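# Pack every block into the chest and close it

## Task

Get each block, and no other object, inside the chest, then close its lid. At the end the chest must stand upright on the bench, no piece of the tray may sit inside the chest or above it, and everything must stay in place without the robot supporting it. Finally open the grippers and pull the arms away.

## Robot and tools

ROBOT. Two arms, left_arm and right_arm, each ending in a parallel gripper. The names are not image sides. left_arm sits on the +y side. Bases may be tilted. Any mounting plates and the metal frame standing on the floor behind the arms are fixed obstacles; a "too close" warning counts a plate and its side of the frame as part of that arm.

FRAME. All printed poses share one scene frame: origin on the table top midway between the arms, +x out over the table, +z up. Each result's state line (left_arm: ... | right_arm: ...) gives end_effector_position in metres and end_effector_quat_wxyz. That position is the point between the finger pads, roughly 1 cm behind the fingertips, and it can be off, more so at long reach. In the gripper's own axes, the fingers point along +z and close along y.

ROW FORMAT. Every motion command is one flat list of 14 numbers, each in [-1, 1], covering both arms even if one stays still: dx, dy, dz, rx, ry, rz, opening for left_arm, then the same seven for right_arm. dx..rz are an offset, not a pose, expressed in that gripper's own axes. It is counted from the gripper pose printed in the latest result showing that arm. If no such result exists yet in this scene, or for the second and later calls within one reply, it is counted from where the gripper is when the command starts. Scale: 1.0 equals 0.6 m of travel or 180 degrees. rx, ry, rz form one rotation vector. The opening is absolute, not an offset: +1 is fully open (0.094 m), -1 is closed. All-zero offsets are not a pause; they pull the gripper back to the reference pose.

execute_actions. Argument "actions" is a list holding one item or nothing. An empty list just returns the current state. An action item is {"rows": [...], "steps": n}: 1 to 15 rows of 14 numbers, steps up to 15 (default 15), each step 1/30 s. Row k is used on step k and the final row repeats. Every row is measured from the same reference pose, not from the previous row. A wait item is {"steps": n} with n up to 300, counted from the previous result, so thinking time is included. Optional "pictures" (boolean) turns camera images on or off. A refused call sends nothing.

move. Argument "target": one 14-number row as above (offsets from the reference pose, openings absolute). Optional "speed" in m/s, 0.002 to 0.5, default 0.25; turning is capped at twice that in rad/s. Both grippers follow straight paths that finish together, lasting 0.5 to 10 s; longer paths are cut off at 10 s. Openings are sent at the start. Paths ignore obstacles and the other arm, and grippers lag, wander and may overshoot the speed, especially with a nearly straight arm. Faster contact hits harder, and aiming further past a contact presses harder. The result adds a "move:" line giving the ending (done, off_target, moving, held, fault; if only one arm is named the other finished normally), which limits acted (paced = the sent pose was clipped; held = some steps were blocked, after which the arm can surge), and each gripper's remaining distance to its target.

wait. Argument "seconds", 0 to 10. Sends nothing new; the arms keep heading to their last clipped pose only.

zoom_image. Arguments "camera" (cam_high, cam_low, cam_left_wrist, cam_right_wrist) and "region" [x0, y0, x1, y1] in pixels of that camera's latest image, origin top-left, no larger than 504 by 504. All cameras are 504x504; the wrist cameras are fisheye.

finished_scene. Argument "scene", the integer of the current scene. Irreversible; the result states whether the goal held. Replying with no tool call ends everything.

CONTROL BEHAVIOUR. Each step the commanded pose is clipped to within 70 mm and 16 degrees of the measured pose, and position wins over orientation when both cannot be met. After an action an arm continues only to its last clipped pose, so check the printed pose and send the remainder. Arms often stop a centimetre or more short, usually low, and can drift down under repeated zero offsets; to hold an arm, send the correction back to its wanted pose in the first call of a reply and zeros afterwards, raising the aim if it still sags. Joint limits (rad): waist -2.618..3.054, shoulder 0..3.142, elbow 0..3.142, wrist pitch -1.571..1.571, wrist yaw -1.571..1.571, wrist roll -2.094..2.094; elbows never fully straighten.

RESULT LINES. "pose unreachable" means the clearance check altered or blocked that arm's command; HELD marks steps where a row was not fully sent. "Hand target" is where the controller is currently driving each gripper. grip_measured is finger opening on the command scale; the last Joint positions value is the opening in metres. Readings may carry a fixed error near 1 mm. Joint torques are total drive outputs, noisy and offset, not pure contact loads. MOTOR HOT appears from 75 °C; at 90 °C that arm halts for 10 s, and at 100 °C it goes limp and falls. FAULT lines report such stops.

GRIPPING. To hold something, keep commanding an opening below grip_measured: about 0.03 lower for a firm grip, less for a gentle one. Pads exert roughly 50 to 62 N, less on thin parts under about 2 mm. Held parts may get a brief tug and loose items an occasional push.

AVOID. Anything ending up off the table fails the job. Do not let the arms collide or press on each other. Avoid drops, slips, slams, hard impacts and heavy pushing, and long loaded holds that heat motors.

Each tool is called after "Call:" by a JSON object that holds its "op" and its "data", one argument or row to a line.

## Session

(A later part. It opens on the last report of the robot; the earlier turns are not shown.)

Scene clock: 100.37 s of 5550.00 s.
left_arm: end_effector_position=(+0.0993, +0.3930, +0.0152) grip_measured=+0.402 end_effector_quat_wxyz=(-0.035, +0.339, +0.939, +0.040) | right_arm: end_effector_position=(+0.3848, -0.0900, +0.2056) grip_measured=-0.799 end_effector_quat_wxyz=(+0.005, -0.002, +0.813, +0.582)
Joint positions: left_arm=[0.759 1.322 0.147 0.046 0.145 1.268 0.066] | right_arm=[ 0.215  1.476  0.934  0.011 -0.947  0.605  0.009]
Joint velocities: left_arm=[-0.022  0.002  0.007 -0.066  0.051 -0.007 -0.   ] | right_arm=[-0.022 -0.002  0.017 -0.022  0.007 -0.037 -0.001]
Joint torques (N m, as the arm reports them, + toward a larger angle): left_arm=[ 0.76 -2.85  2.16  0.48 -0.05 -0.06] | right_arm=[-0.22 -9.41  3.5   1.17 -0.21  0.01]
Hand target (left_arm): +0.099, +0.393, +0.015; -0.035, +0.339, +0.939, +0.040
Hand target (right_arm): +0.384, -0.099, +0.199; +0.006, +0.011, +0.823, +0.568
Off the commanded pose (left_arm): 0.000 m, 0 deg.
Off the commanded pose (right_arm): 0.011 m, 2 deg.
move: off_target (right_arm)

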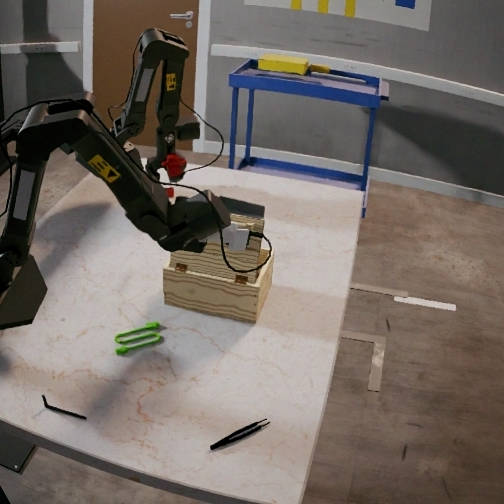

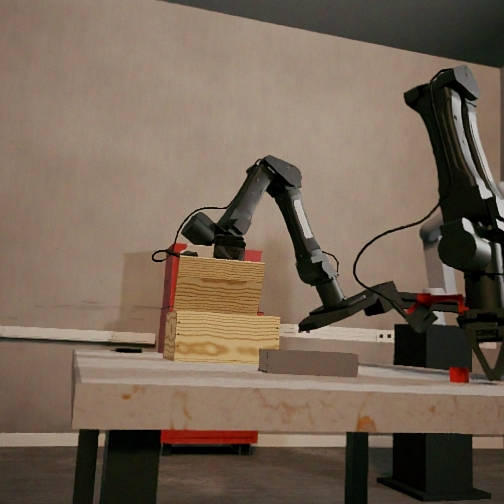

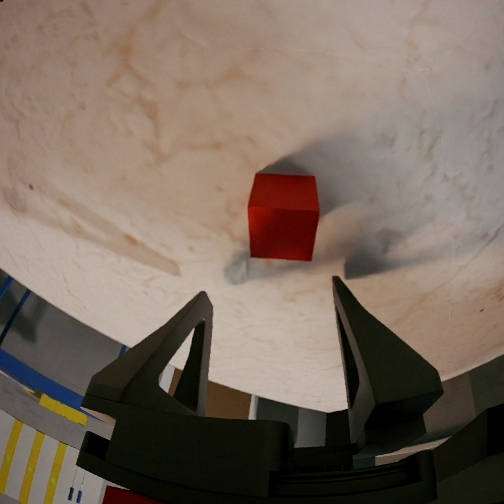

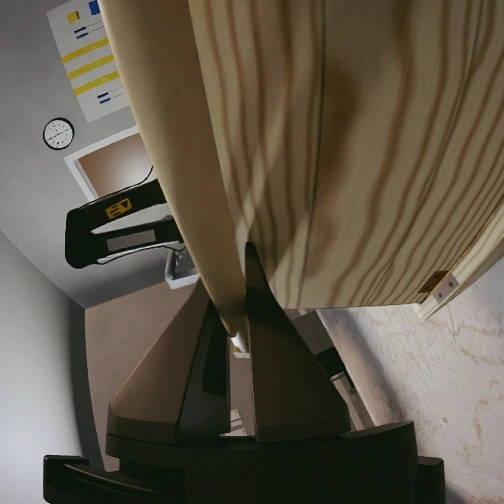

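Lid open. Left overshot: go back −x_g 0.03 and grasp.

Call:
{"op": "move", "data": {
  "target": [-0.05,-0.008,0.005,0,0,0,0.4, 0,0,0,0,0,0,-0.9],
  "speed": 0.06
}}

Call:
{"op": "move", "data": {
  "target": [0,0,0,0,0,0,-0.7, 0,0,0,0,0,0,-0.9]
}}

Call:
{"op": "move", "data": {
  "target": [-0.1,0,-0.22,0,0,-0.22,-0.7, 0,0,0,0,0,0,-0.9],
  "speed": 0.15
}}

Scene clock: 109.60 s of 5550.00 s.
left_arm: end_effector_position=(+0.1073, +0.3709, +0.0103) grip_measured=+0.402 end_effector_quat_wxyz=(-0.049, +0.339, +0.939, +0.034) | right_arm: end_effector_position=(+0.3849, -0.0900, +0.2060) grip_measured=-0.799 end_effector_quat_wxyz=(+0.005, -0.003, +0.813, +0.583)
Joint positions: left_arm=[0.566 1.322 0.154 0.03  0.051 1.099 0.066] | right_arm=[ 0.214  1.476  0.934  0.014 -0.95   0.606  0.009]
Joint velocities: left_arm=[ 0.002 -0.017  0.012 -0.037 -0.066  0.007  0.   ] | right_arm=[-0.007  0.017  0.002 -0.022 -0.007 -0.051 -0.   ]
Joint torques (N m, as the arm reports them, + toward a larger angle): left_arm=[-0.47 -2.54  3.09  0.53 -0.04 -0.15] | right_arm=[ 1.31 -8.07  5.41  1.32 -0.46 -0.01]
Hand target (left_arm): +0.119, +0.372, +0.010; -0.036, +0.339, +0.939, +0.040
Hand target (right_arm): +0.385, -0.090, +0.206; +0.005, -0.002, +0.813, +0.582
Off the commanded pose (left_arm): 0.012 m, 2 deg.
Off the commanded pose (right_arm): 0.000 m, 0 deg.
After step 90, 5.27 s passed at rest.
move: off_target (left_arm)

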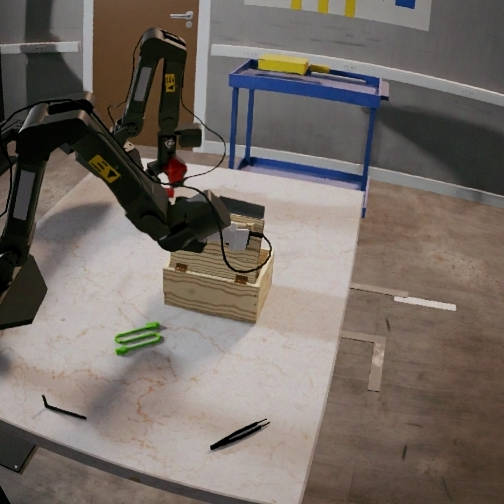

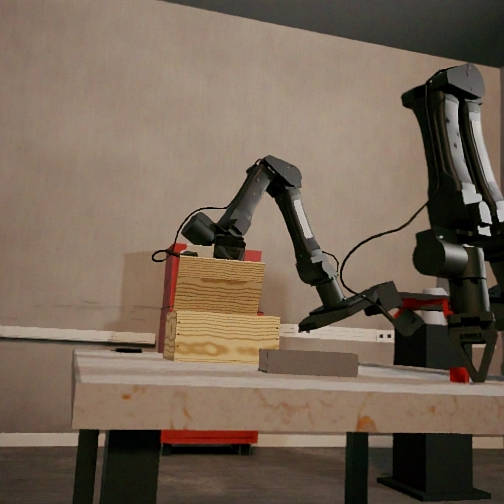

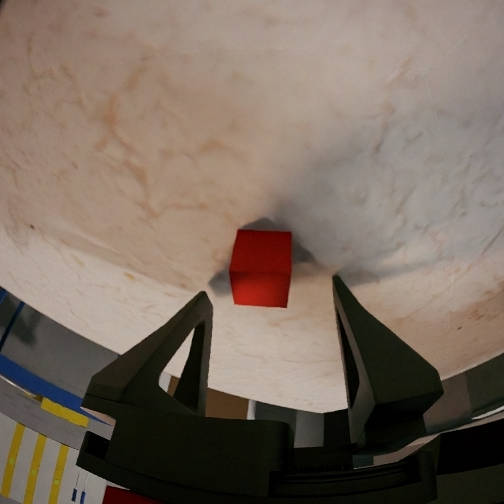

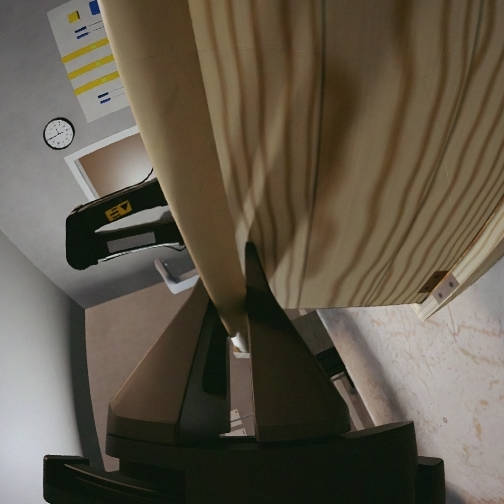

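Scene clock: 110.10 s of 5550.00 s.
left_arm: end_effector_position=(+0.1060, +0.3702, +0.0103) grip_measured=-0.698 end_effector_quat_wxyz=(-0.051, +0.339, +0.939, +0.032) | right_arm: end_effector_position=(+0.3849, -0.0900, +0.2060) grip_measured=-0.799 end_effector_quat_wxyz=(+0.005, -0.002, +0.813, +0.583)
Joint positions: left_arm=[0.566 1.322 0.154 0.024 0.052 1.099 0.014] | right_arm=[ 0.214  1.476  0.934  0.014 -0.95   0.607  0.009]
Joint velocities: left_arm=[-0.012  0.017  0.012 -0.037  0.022 -0.007  0.   ] | right_arm=[ 0.002 -0.002  0.012  0.007 -0.022 -0.007  0.   ]
Joint torques (N m, as the arm reports them, + toward a larger angle): left_arm=[ 0.6  -2.75  1.9   0.47 -0.03 -0.05] | right_arm=[ 1.28 -8.07  5.38  1.35 -0.49  0.01]
Hand target (left_arm): +0.107, +0.371, +0.010; -0.049, +0.339, +0.939, +0.034
Hand target (right_arm): +0.385, -0.090, +0.206; +0.005, -0.002, +0.813, +0.583
Off the commanded pose (left_arm): 0.001 m, 0 deg.
Off the commanded pose (right_arm): 0.000 m, 0 deg.
move: done

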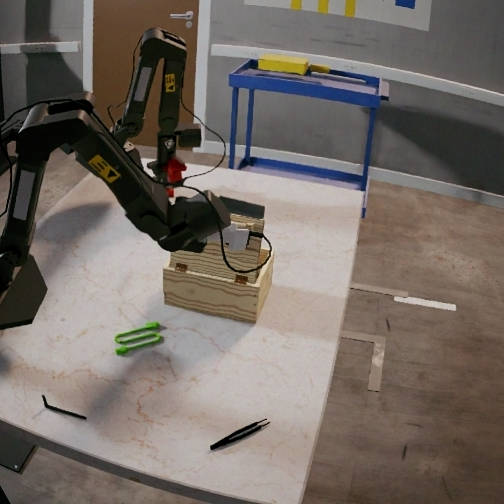

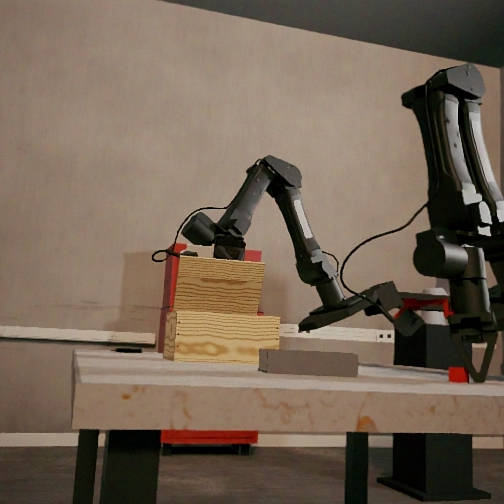

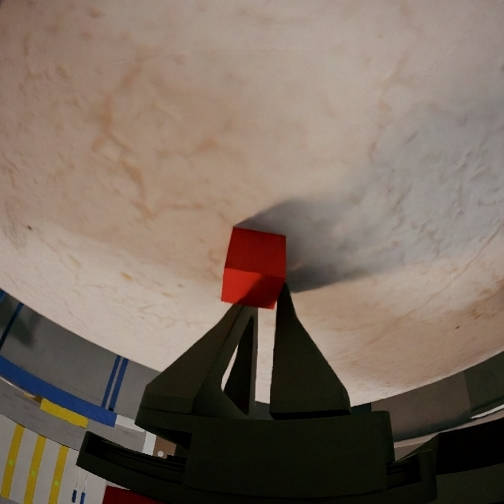

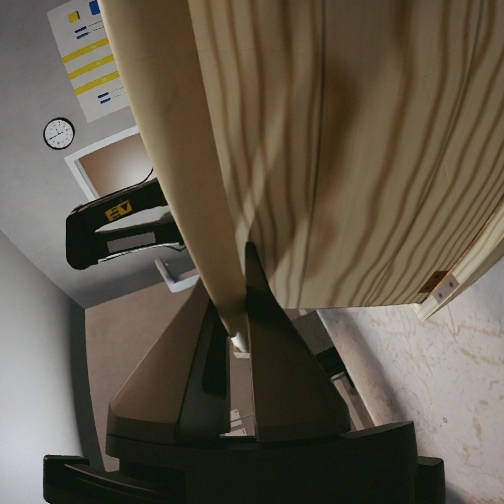

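Scene clock: 113.00 s of 5550.00 s.
left_arm: end_effector_position=(+0.1510, +0.3215, +0.1235) grip_measured=-0.698 end_effector_quat_wxyz=(-0.055, +0.004, +0.998, +0.044) | right_arm: end_effector_position=(+0.3849, -0.0900, +0.2060) grip_measured=-0.799 end_effector_quat_wxyz=(+0.005, -0.002, +0.813, +0.583)
Joint positions: left_arm=[ 0.173  0.809  0.514 -0.896 -0.107  0.053  0.014] | right_arm=[ 0.214  1.476  0.934  0.014 -0.95   0.607  0.009]
Joint velocities: left_arm=[-0.022 -0.037 -0.007 -0.007  0.095 -0.022  0.   ] | right_arm=[-0.017 -0.002 -0.017  0.022  0.007 -0.007  0.   ]
Joint torques (N m, as the arm reports them, + toward a larger angle): left_arm=[-0.5  -3.37  7.35  0.1  -0.15 -0.11] | right_arm=[ 1.28 -8.06  5.38  1.35 -0.49  0.  ]
Hand target (left_arm): +0.161, +0.322, +0.132; -0.037, +0.002, +0.998, +0.049
Hand target (right_arm): +0.385, -0.090, +0.206; +0.005, -0.002, +0.813, +0.583
Off the commanded pose (left_arm): 0.015 m, 2 deg.
Off the commanded pose (right_arm): 0.000 m, 0 deg.
move: off_target (left_arm)

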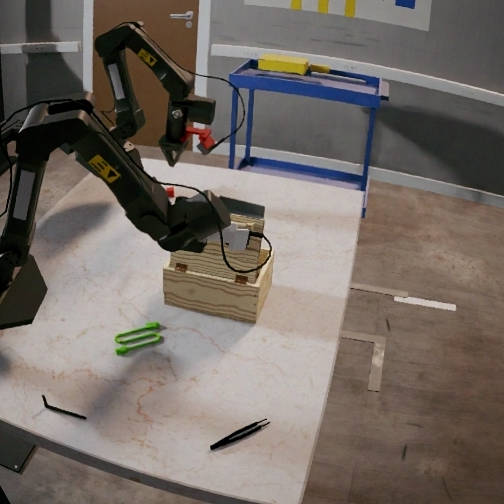

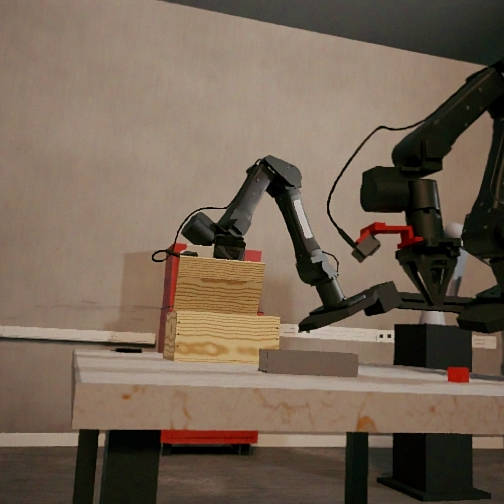

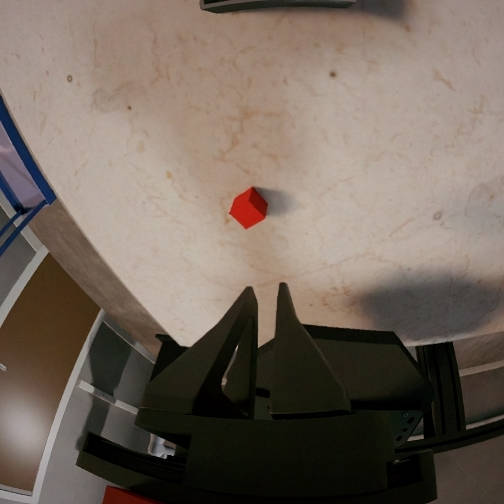

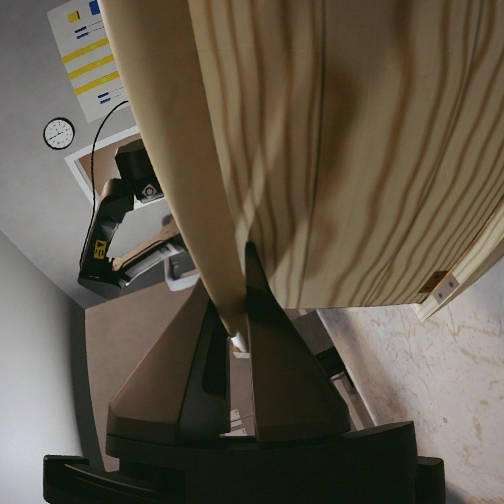

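Call:
{"op": "move", "data": {
  "target": [0.028,0.045,0.11,0,0,0.22,0.4, 0,0,0,0,0,0,-0.9],
  "speed": 0.12
}}

Call:
{"op": "move", "data": {
  "target": [0,0,0.075,0,0,0,0.4, 0,0,0,0,0,0,-0.9],
  "speed": 0.08
}}

Scene clock: 122.80 s of 5550.00 s.
left_arm: end_effector_position=(+0.1336, +0.3554, +0.0677) grip_measured=+0.398 end_effector_quat_wxyz=(-0.064, +0.340, +0.938, +0.032) | right_arm: end_effector_position=(+0.3849, -0.0900, +0.2060) grip_measured=-0.799 end_effector_quat_wxyz=(+0.005, -0.002, +0.813, +0.583)
Joint positions: left_arm=[ 0.427  0.967  0.327 -0.522 -0.024  0.976  0.066] | right_arm=[ 0.214  1.476  0.934  0.014 -0.95   0.607  0.009]
Joint velocities: left_arm=[-0.007  0.007 -0.002  0.051  0.037  0.066  0.   ] | right_arm=[-0.007  0.002  0.012 -0.051  0.037  0.007  0.   ]
Joint torques (N m, as the arm reports them, + toward a larger angle): left_arm=[ 0.91 -1.62  3.1   0.47  0.14  0.08] | right_arm=[ 1.29 -8.06  5.38  1.35 -0.49  0.  ]
Hand target (left_arm): +0.127, +0.352, +0.063; -0.066, +0.341, +0.938, +0.021
Hand target (right_arm): +0.385, -0.090, +0.206; +0.005, -0.002, +0.813, +0.583
Off the commanded pose (left_arm): 0.008 m, 1 deg.
Off the commanded pose (right_arm): 0.000 m, 0 deg.
After step 90, 3.40 s passed at rest.
move: done

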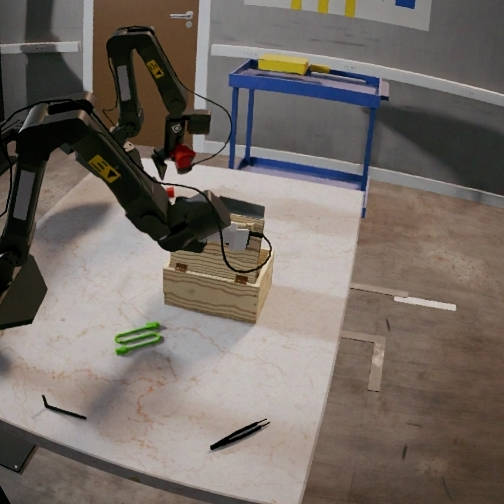

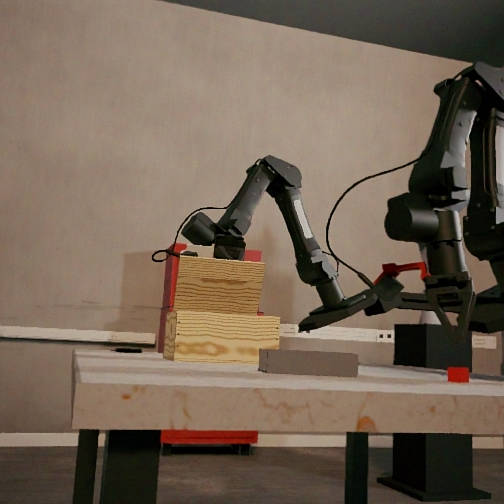

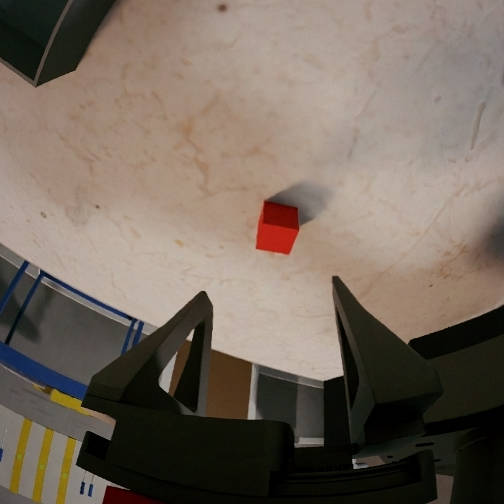

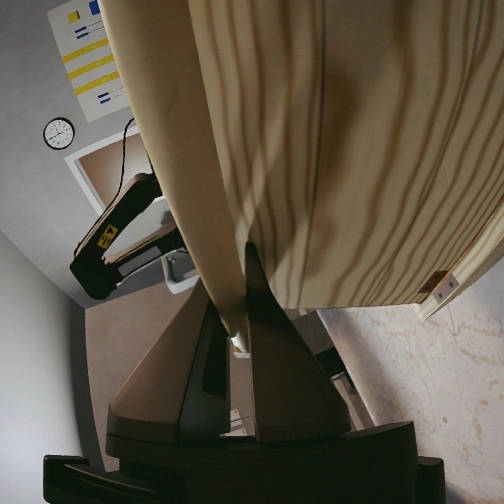

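Scene clock: 124.03 s of 5550.00 s.
left_arm: end_effector_position=(+0.1388, +0.3611, +0.0280) grip_measured=+0.398 end_effector_quat_wxyz=(-0.057, +0.341, +0.938, +0.038) | right_arm: end_effector_position=(+0.3849, -0.0900, +0.2060) grip_measured=-0.799 end_effector_quat_wxyz=(+0.005, -0.002, +0.813, +0.583)
Joint positions: left_arm=[ 0.427  1.223  0.278 -0.198 -0.024  0.976  0.066] | right_arm=[ 0.214  1.476  0.934  0.014 -0.95   0.607  0.009]
Joint velocities: left_arm=[ 0.002 -0.012  0.002 -0.007 -0.037  0.022 -0.001] | right_arm=[ 0.002 -0.002  0.002 -0.051 -0.007  0.037 -0.   ]
Joint torques (N m, as the arm reports them, + toward a larger angle): left_arm=[ 0.82 -2.35  1.49  0.47 -0.03 -0.02] | right_arm=[ 1.29 -8.06  5.38  1.35 -0.49  0.  ]
Hand target (left_arm): +0.129, +0.360, +0.025; -0.064, +0.340, +0.938, +0.032
Hand target (right_arm): +0.385, -0.090, +0.206; +0.005, -0.002, +0.813, +0.583
Off the commanded pose (left_arm): 0.011 m, 1 deg.
Off the commanded pose (right_arm): 0.000 m, 0 deg.
move: off_target (left_arm)

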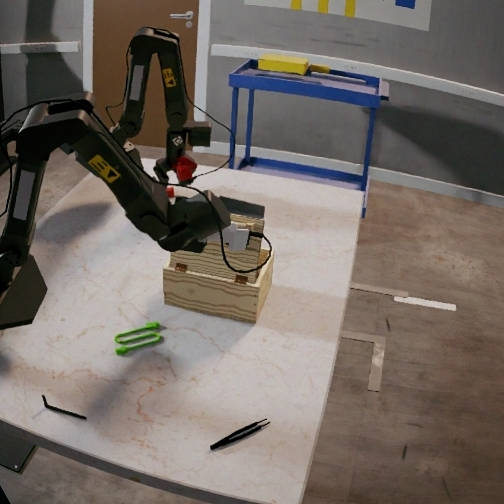

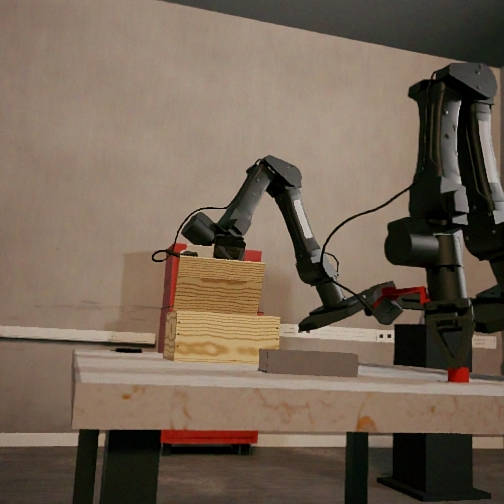

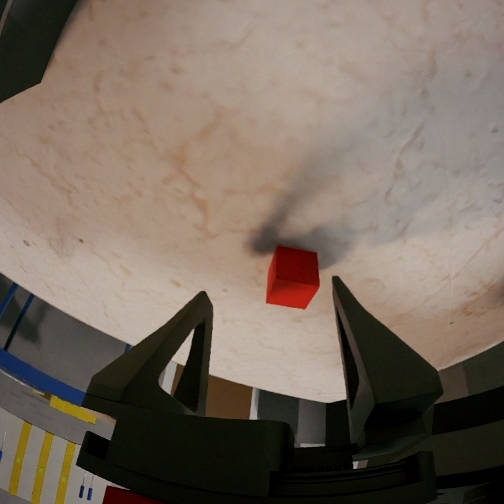

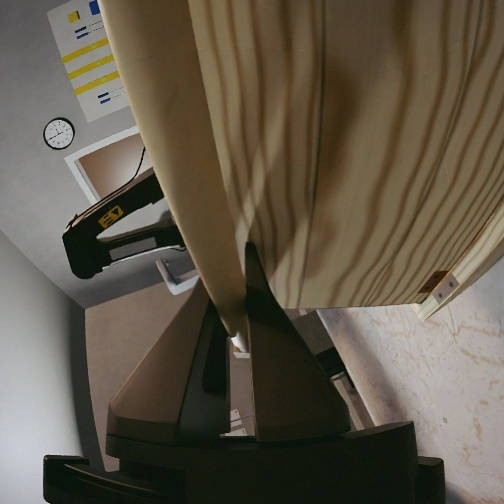

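Call:
{"op": "move", "data": {
  "target": [0.01,-0.02,0.035,0,0,0,0.4, 0,0,0,0,0,0,-0.9],
  "speed": 0.06
}}

Call:
{"op": "move", "data": {
  "target": [0,0,0,0,0,0,-0.7, 0,0,0,0,0,0,-0.9]
}}

Scene clock: 128.10 s of 5550.00 s.
left_arm: end_effector_position=(+0.1314, +0.3609, +0.0110) grip_measured=+0.398 end_effector_quat_wxyz=(-0.054, +0.341, +0.938, +0.040) | right_arm: end_effector_position=(+0.3849, -0.0900, +0.2060) grip_measured=-0.799 end_effector_quat_wxyz=(+0.005, -0.002, +0.813, +0.583)
Joint positions: left_arm=[ 0.427  1.33   0.231 -0.037 -0.024  0.976  0.066] | right_arm=[ 0.214  1.476  0.934  0.014 -0.95   0.607  0.009]
Joint velocities: left_arm=[-0.022 -0.002 -0.017  0.007 -0.051  0.007  0.   ] | right_arm=[ 0.002  0.007 -0.002 -0.022  0.066  0.007 -0.   ]
Joint torques (N m, as the arm reports them, + toward a larger angle): left_arm=[-0.27 -2.69  1.01  0.59 -0.08 -0.14] | right_arm=[ 1.3  -8.06  5.39  1.35 -0.5   0.  ]
Hand target (left_arm): +0.125, +0.358, +0.008; -0.057, +0.341, +0.938, +0.038
Hand target (right_arm): +0.385, -0.090, +0.206; +0.005, -0.002, +0.813, +0.583
Off the commanded pose (left_arm): 0.008 m, 0 deg.
Off the commanded pose (right_arm): 0.000 m, 0 deg.
After step 90, 0.10 s passed at rest.
move: done

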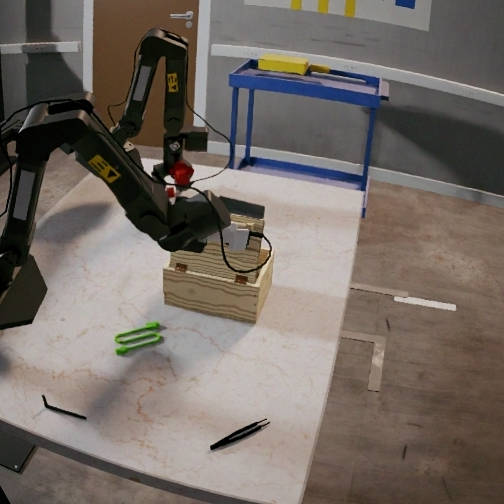

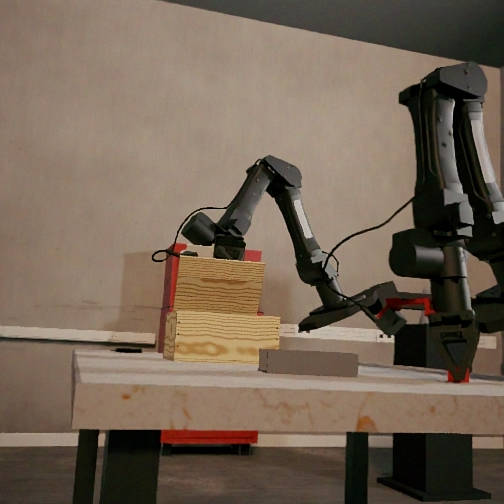

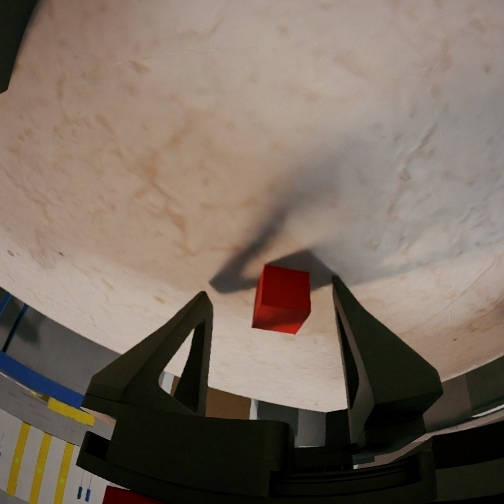

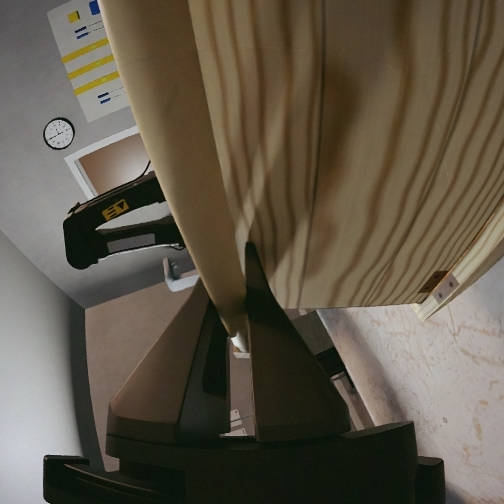

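Scene clock: 128.60 s of 5550.00 s.
left_arm: end_effector_position=(+0.1314, +0.3610, +0.0110) grip_measured=-0.556 end_effector_quat_wxyz=(-0.054, +0.341, +0.938, +0.040) | right_arm: end_effector_position=(+0.3849, -0.0900, +0.2060) grip_measured=-0.799 end_effector_quat_wxyz=(+0.005, -0.002, +0.813, +0.583)
Joint positions: left_arm=[ 0.427  1.33   0.231 -0.037 -0.024  0.976  0.021] | right_arm=[ 0.214  1.476  0.934  0.014 -0.95   0.607  0.009]
Joint velocities: left_arm=[-0.007  0.007  0.007 -0.022  0.066  0.022  0.001] | right_arm=[-0.022 -0.022  0.002  0.022 -0.007 -0.022 -0.   ]
Joint torques (N m, as the arm reports them, + toward a larger angle): left_arm=[ 0.58 -3.34  2.35  0.36 -0.05 -0.05] | right_arm=[ 1.29 -8.08  5.37  1.35 -0.49  0.  ]
Hand target (left_arm): +0.131, +0.361, +0.011; -0.054, +0.341, +0.938, +0.040
Hand target (right_arm): +0.385, -0.090, +0.206; +0.005, -0.002, +0.813, +0.583
Off the commanded pose (left_arm): 0.000 m, 0 deg.
Off the commanded pose (right_arm): 0.000 m, 0 deg.
move: done

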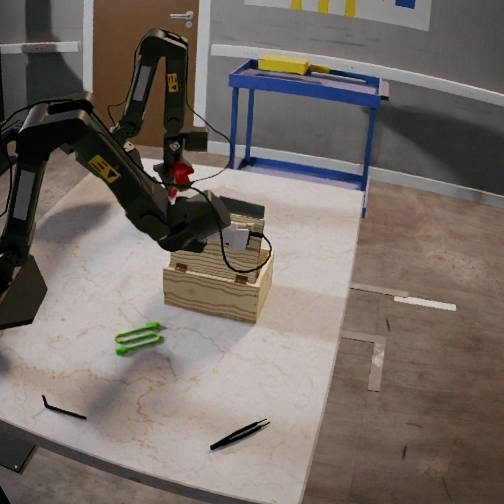

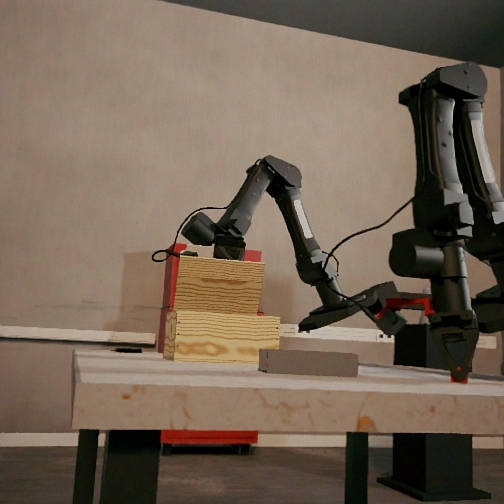

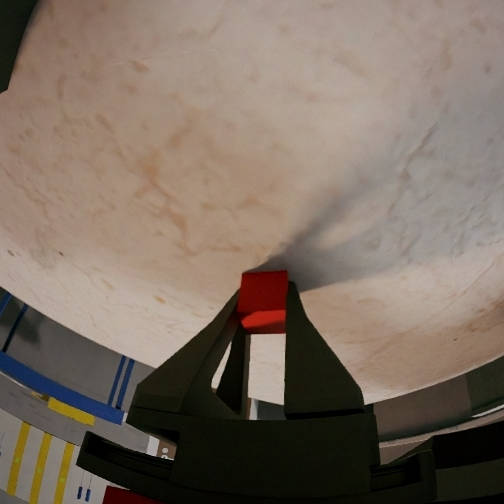

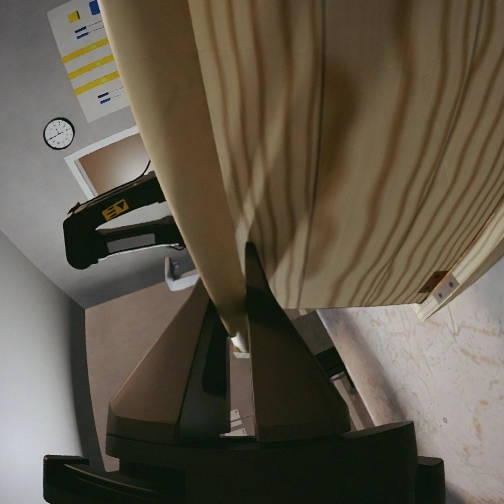

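Call:
{"op": "move", "data": {
  "target": [-0.1,0,-0.22,0,0,-0.22,-0.7, 0,0,0,0,0,0,-0.9],
  "speed": 0.15
}}

Call:
{"op": "move", "data": {
  "target": [-0.3,-0.41,-0.1,0.15,0,0,-0.7, 0,0,0,0,0,0,-0.9],
  "speed": 0.2
}}

Scene clock: 136.53 s of 5550.00 s.
left_arm: end_effector_position=(+0.1760, +0.3104, +0.1234) grip_measured=-0.555 end_effector_quat_wxyz=(-0.055, +0.007, +0.997, +0.054) | right_arm: end_effector_position=(+0.3849, -0.0900, +0.2060) grip_measured=-0.799 end_effector_quat_wxyz=(+0.005, -0.002, +0.813, +0.583)
Joint positions: left_arm=[ 0.056  0.929  0.597 -0.874 -0.171 -0.053  0.021] | right_arm=[ 0.214  1.476  0.934  0.014 -0.95   0.607  0.009]
Joint velocities: left_arm=[ 0.002 -0.017 -0.012  0.007 -0.022  0.022  0.001] | right_arm=[ 0.002  0.012 -0.002  0.037  0.022  0.007  0.001]
Joint torques (N m, as the arm reports them, + toward a larger angle): left_arm=[-0.89 -4.04  7.26  0.09 -0.18 -0.12] | right_arm=[ 1.28 -8.07  5.38  1.35 -0.49  0.01]
Hand target (left_arm): +0.186, +0.311, +0.132; -0.037, +0.004, +0.998, +0.058
Hand target (right_arm): +0.385, -0.090, +0.206; +0.005, -0.002, +0.813, +0.583
Off the commanded pose (left_arm): 0.015 m, 2 deg.
Off the commanded pose (right_arm): 0.000 m, 0 deg.
After step 90, 2.03 s passed at rest.
move: off_target (left_arm)

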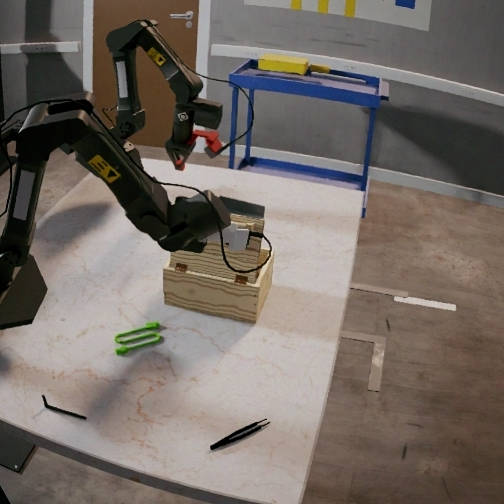

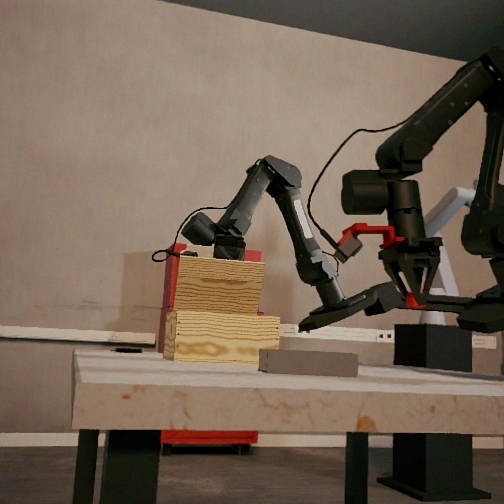

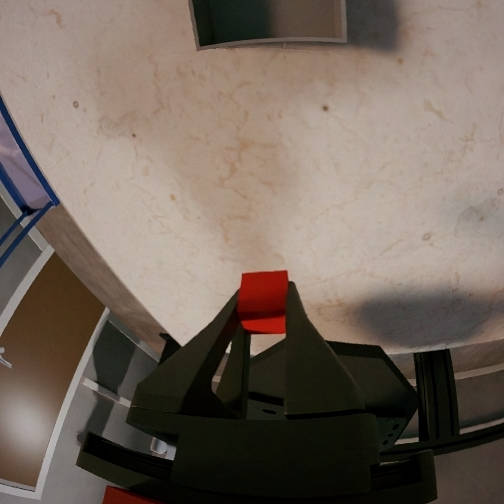

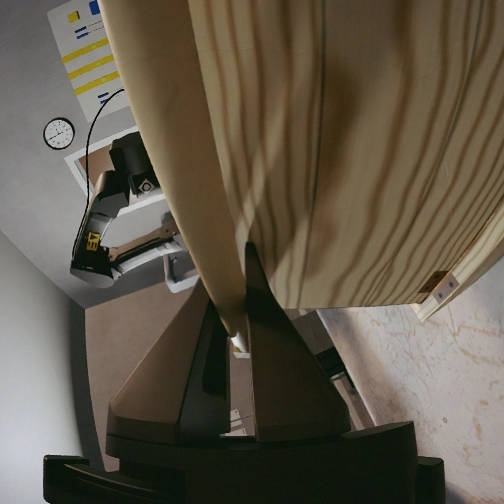

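Scene clock: 138.53 s of 5550.00 s.
left_arm: end_effector_position=(+0.3575, +0.0722, +0.1308) grip_measured=-0.555 end_effector_quat_wxyz=(-0.053, -0.007, +0.985, -0.163) | right_arm: end_effector_position=(+0.3849, -0.0900, +0.2060) grip_measured=-0.799 end_effector_quat_wxyz=(+0.005, -0.002, +0.813, +0.583)
Joint positions: left_arm=[-0.398  1.726  1.493 -0.872  0.074 -0.475  0.021] | right_arm=[ 0.214  1.476  0.934  0.014 -0.95   0.607  0.009]
Joint velocities: left_arm=[ 0.002 -0.007  0.002 -0.051  0.037 -0.007 -0.   ] | right_arm=[ 0.002 -0.002 -0.007 -0.007 -0.037  0.022  0.001]
Joint torques (N m, as the arm reports them, + toward a larger angle): left_arm=[-2.99 -8.81  7.94  0.41  0.38 -0.08] | right_arm=[ 1.28 -8.07  5.39  1.35 -0.5   0.  ]
Hand target (left_arm): +0.361, +0.063, +0.139; -0.050, -0.005, +0.983, -0.177
Hand target (right_arm): +0.385, -0.090, +0.206; +0.005, -0.002, +0.813, +0.583
Off the commanded pose (left_arm): 0.015 m, 2 deg.
Off the commanded pose (right_arm): 0.000 m, 0 deg.
move: off_target (left_arm)

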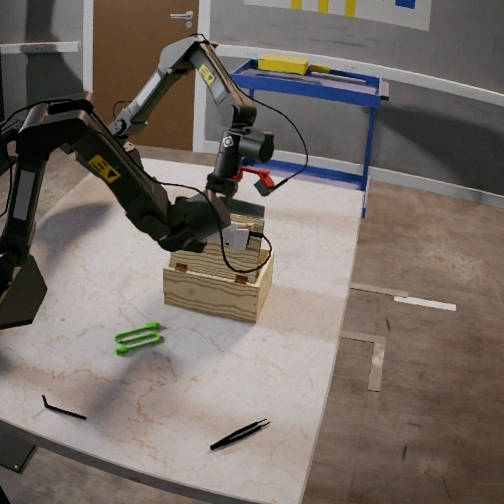

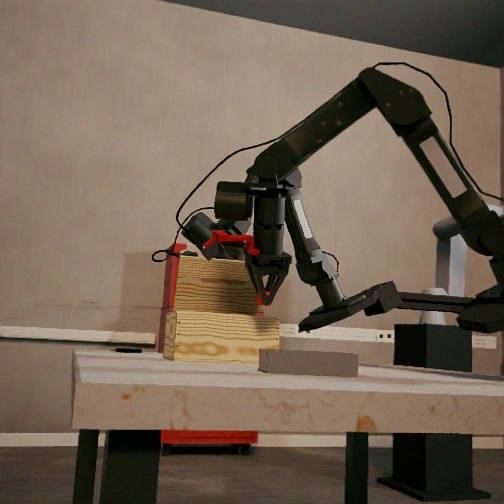

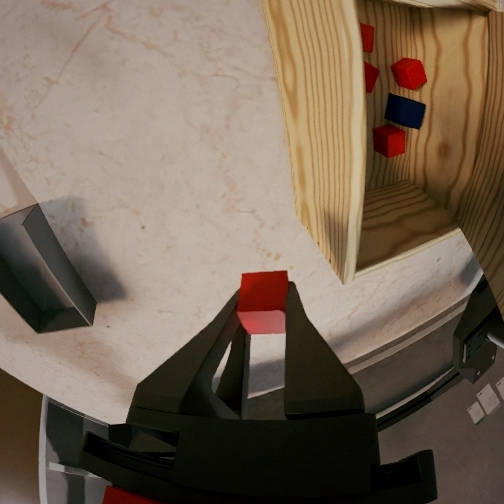

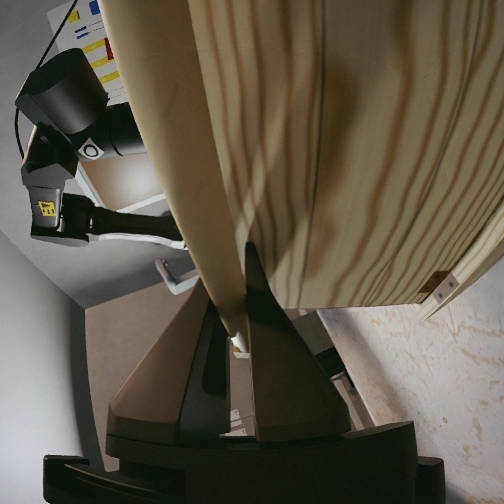

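Call:
{"op": "move", "data": {
  "target": [-0.035,-0.16,0.04,0.05,0,0,-0.7, 0,0,0,0,0,0,-0.9],
  "speed": 0.1
}}

Scene clock: 143.73 s of 5550.00 s.
left_arm: end_effector_position=(+0.3730, -0.0127, +0.1269) grip_measured=-0.555 end_effector_quat_wxyz=(-0.062, -0.013, +0.974, -0.219) | right_arm: end_effector_position=(+0.3849, -0.0900, +0.2060) grip_measured=-0.799 end_effector_quat_wxyz=(+0.005, -0.002, +0.813, +0.583)
Joint positions: left_arm=[-0.514  1.929  1.725 -0.85   0.127 -0.591  0.021] | right_arm=[ 0.214  1.476  0.934  0.014 -0.95   0.607  0.009]
Joint velocities: left_arm=[-0.017  0.012  0.027 -0.066  0.007 -0.081 -0.   ] | right_arm=[ 0.002  0.017 -0.012 -0.007  0.022 -0.066  0.   ]
Joint torques (N m, as the arm reports them, + toward a larger angle): left_arm=[ -4.12 -10.05   7.93   0.79   0.41  -0.05] | right_arm=[ 1.28 -8.07  5.39  1.35 -0.49  0.01]
Hand target (left_arm): +0.381, -0.025, +0.138; -0.050, -0.011, +0.969, -0.240
Hand target (right_arm): +0.385, -0.090, +0.206; +0.005, -0.002, +0.813, +0.583
Off the commanded pose (left_arm): 0.018 m, 3 deg.
Off the commanded pose (right_arm): 0.000 m, 0 deg.
After step 90, 0.83 s passed at rest.
move: off_target (left_arm)

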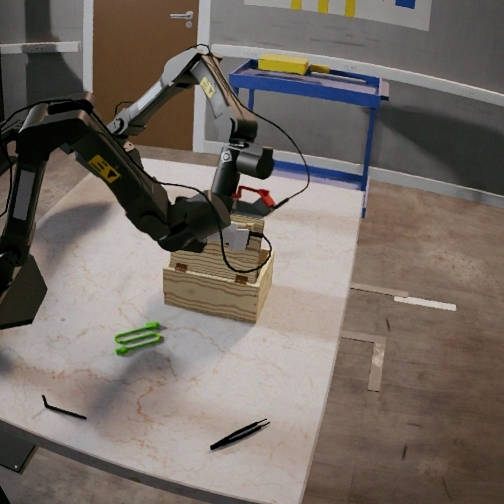

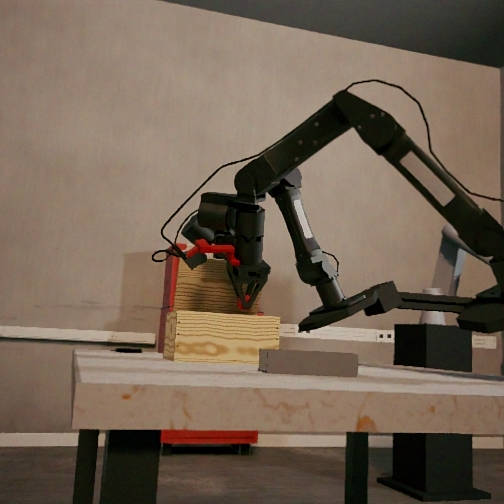

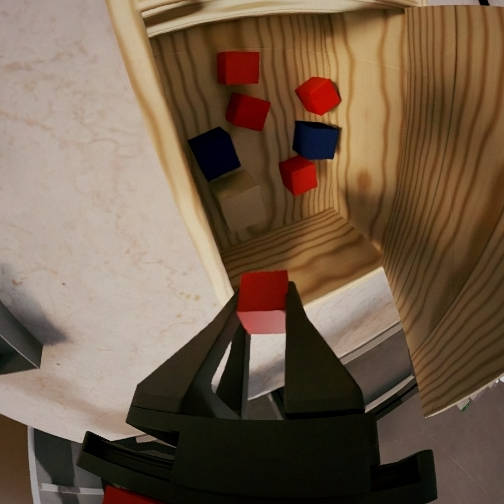

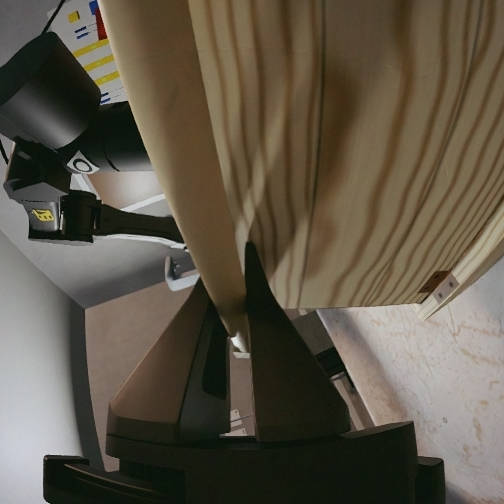

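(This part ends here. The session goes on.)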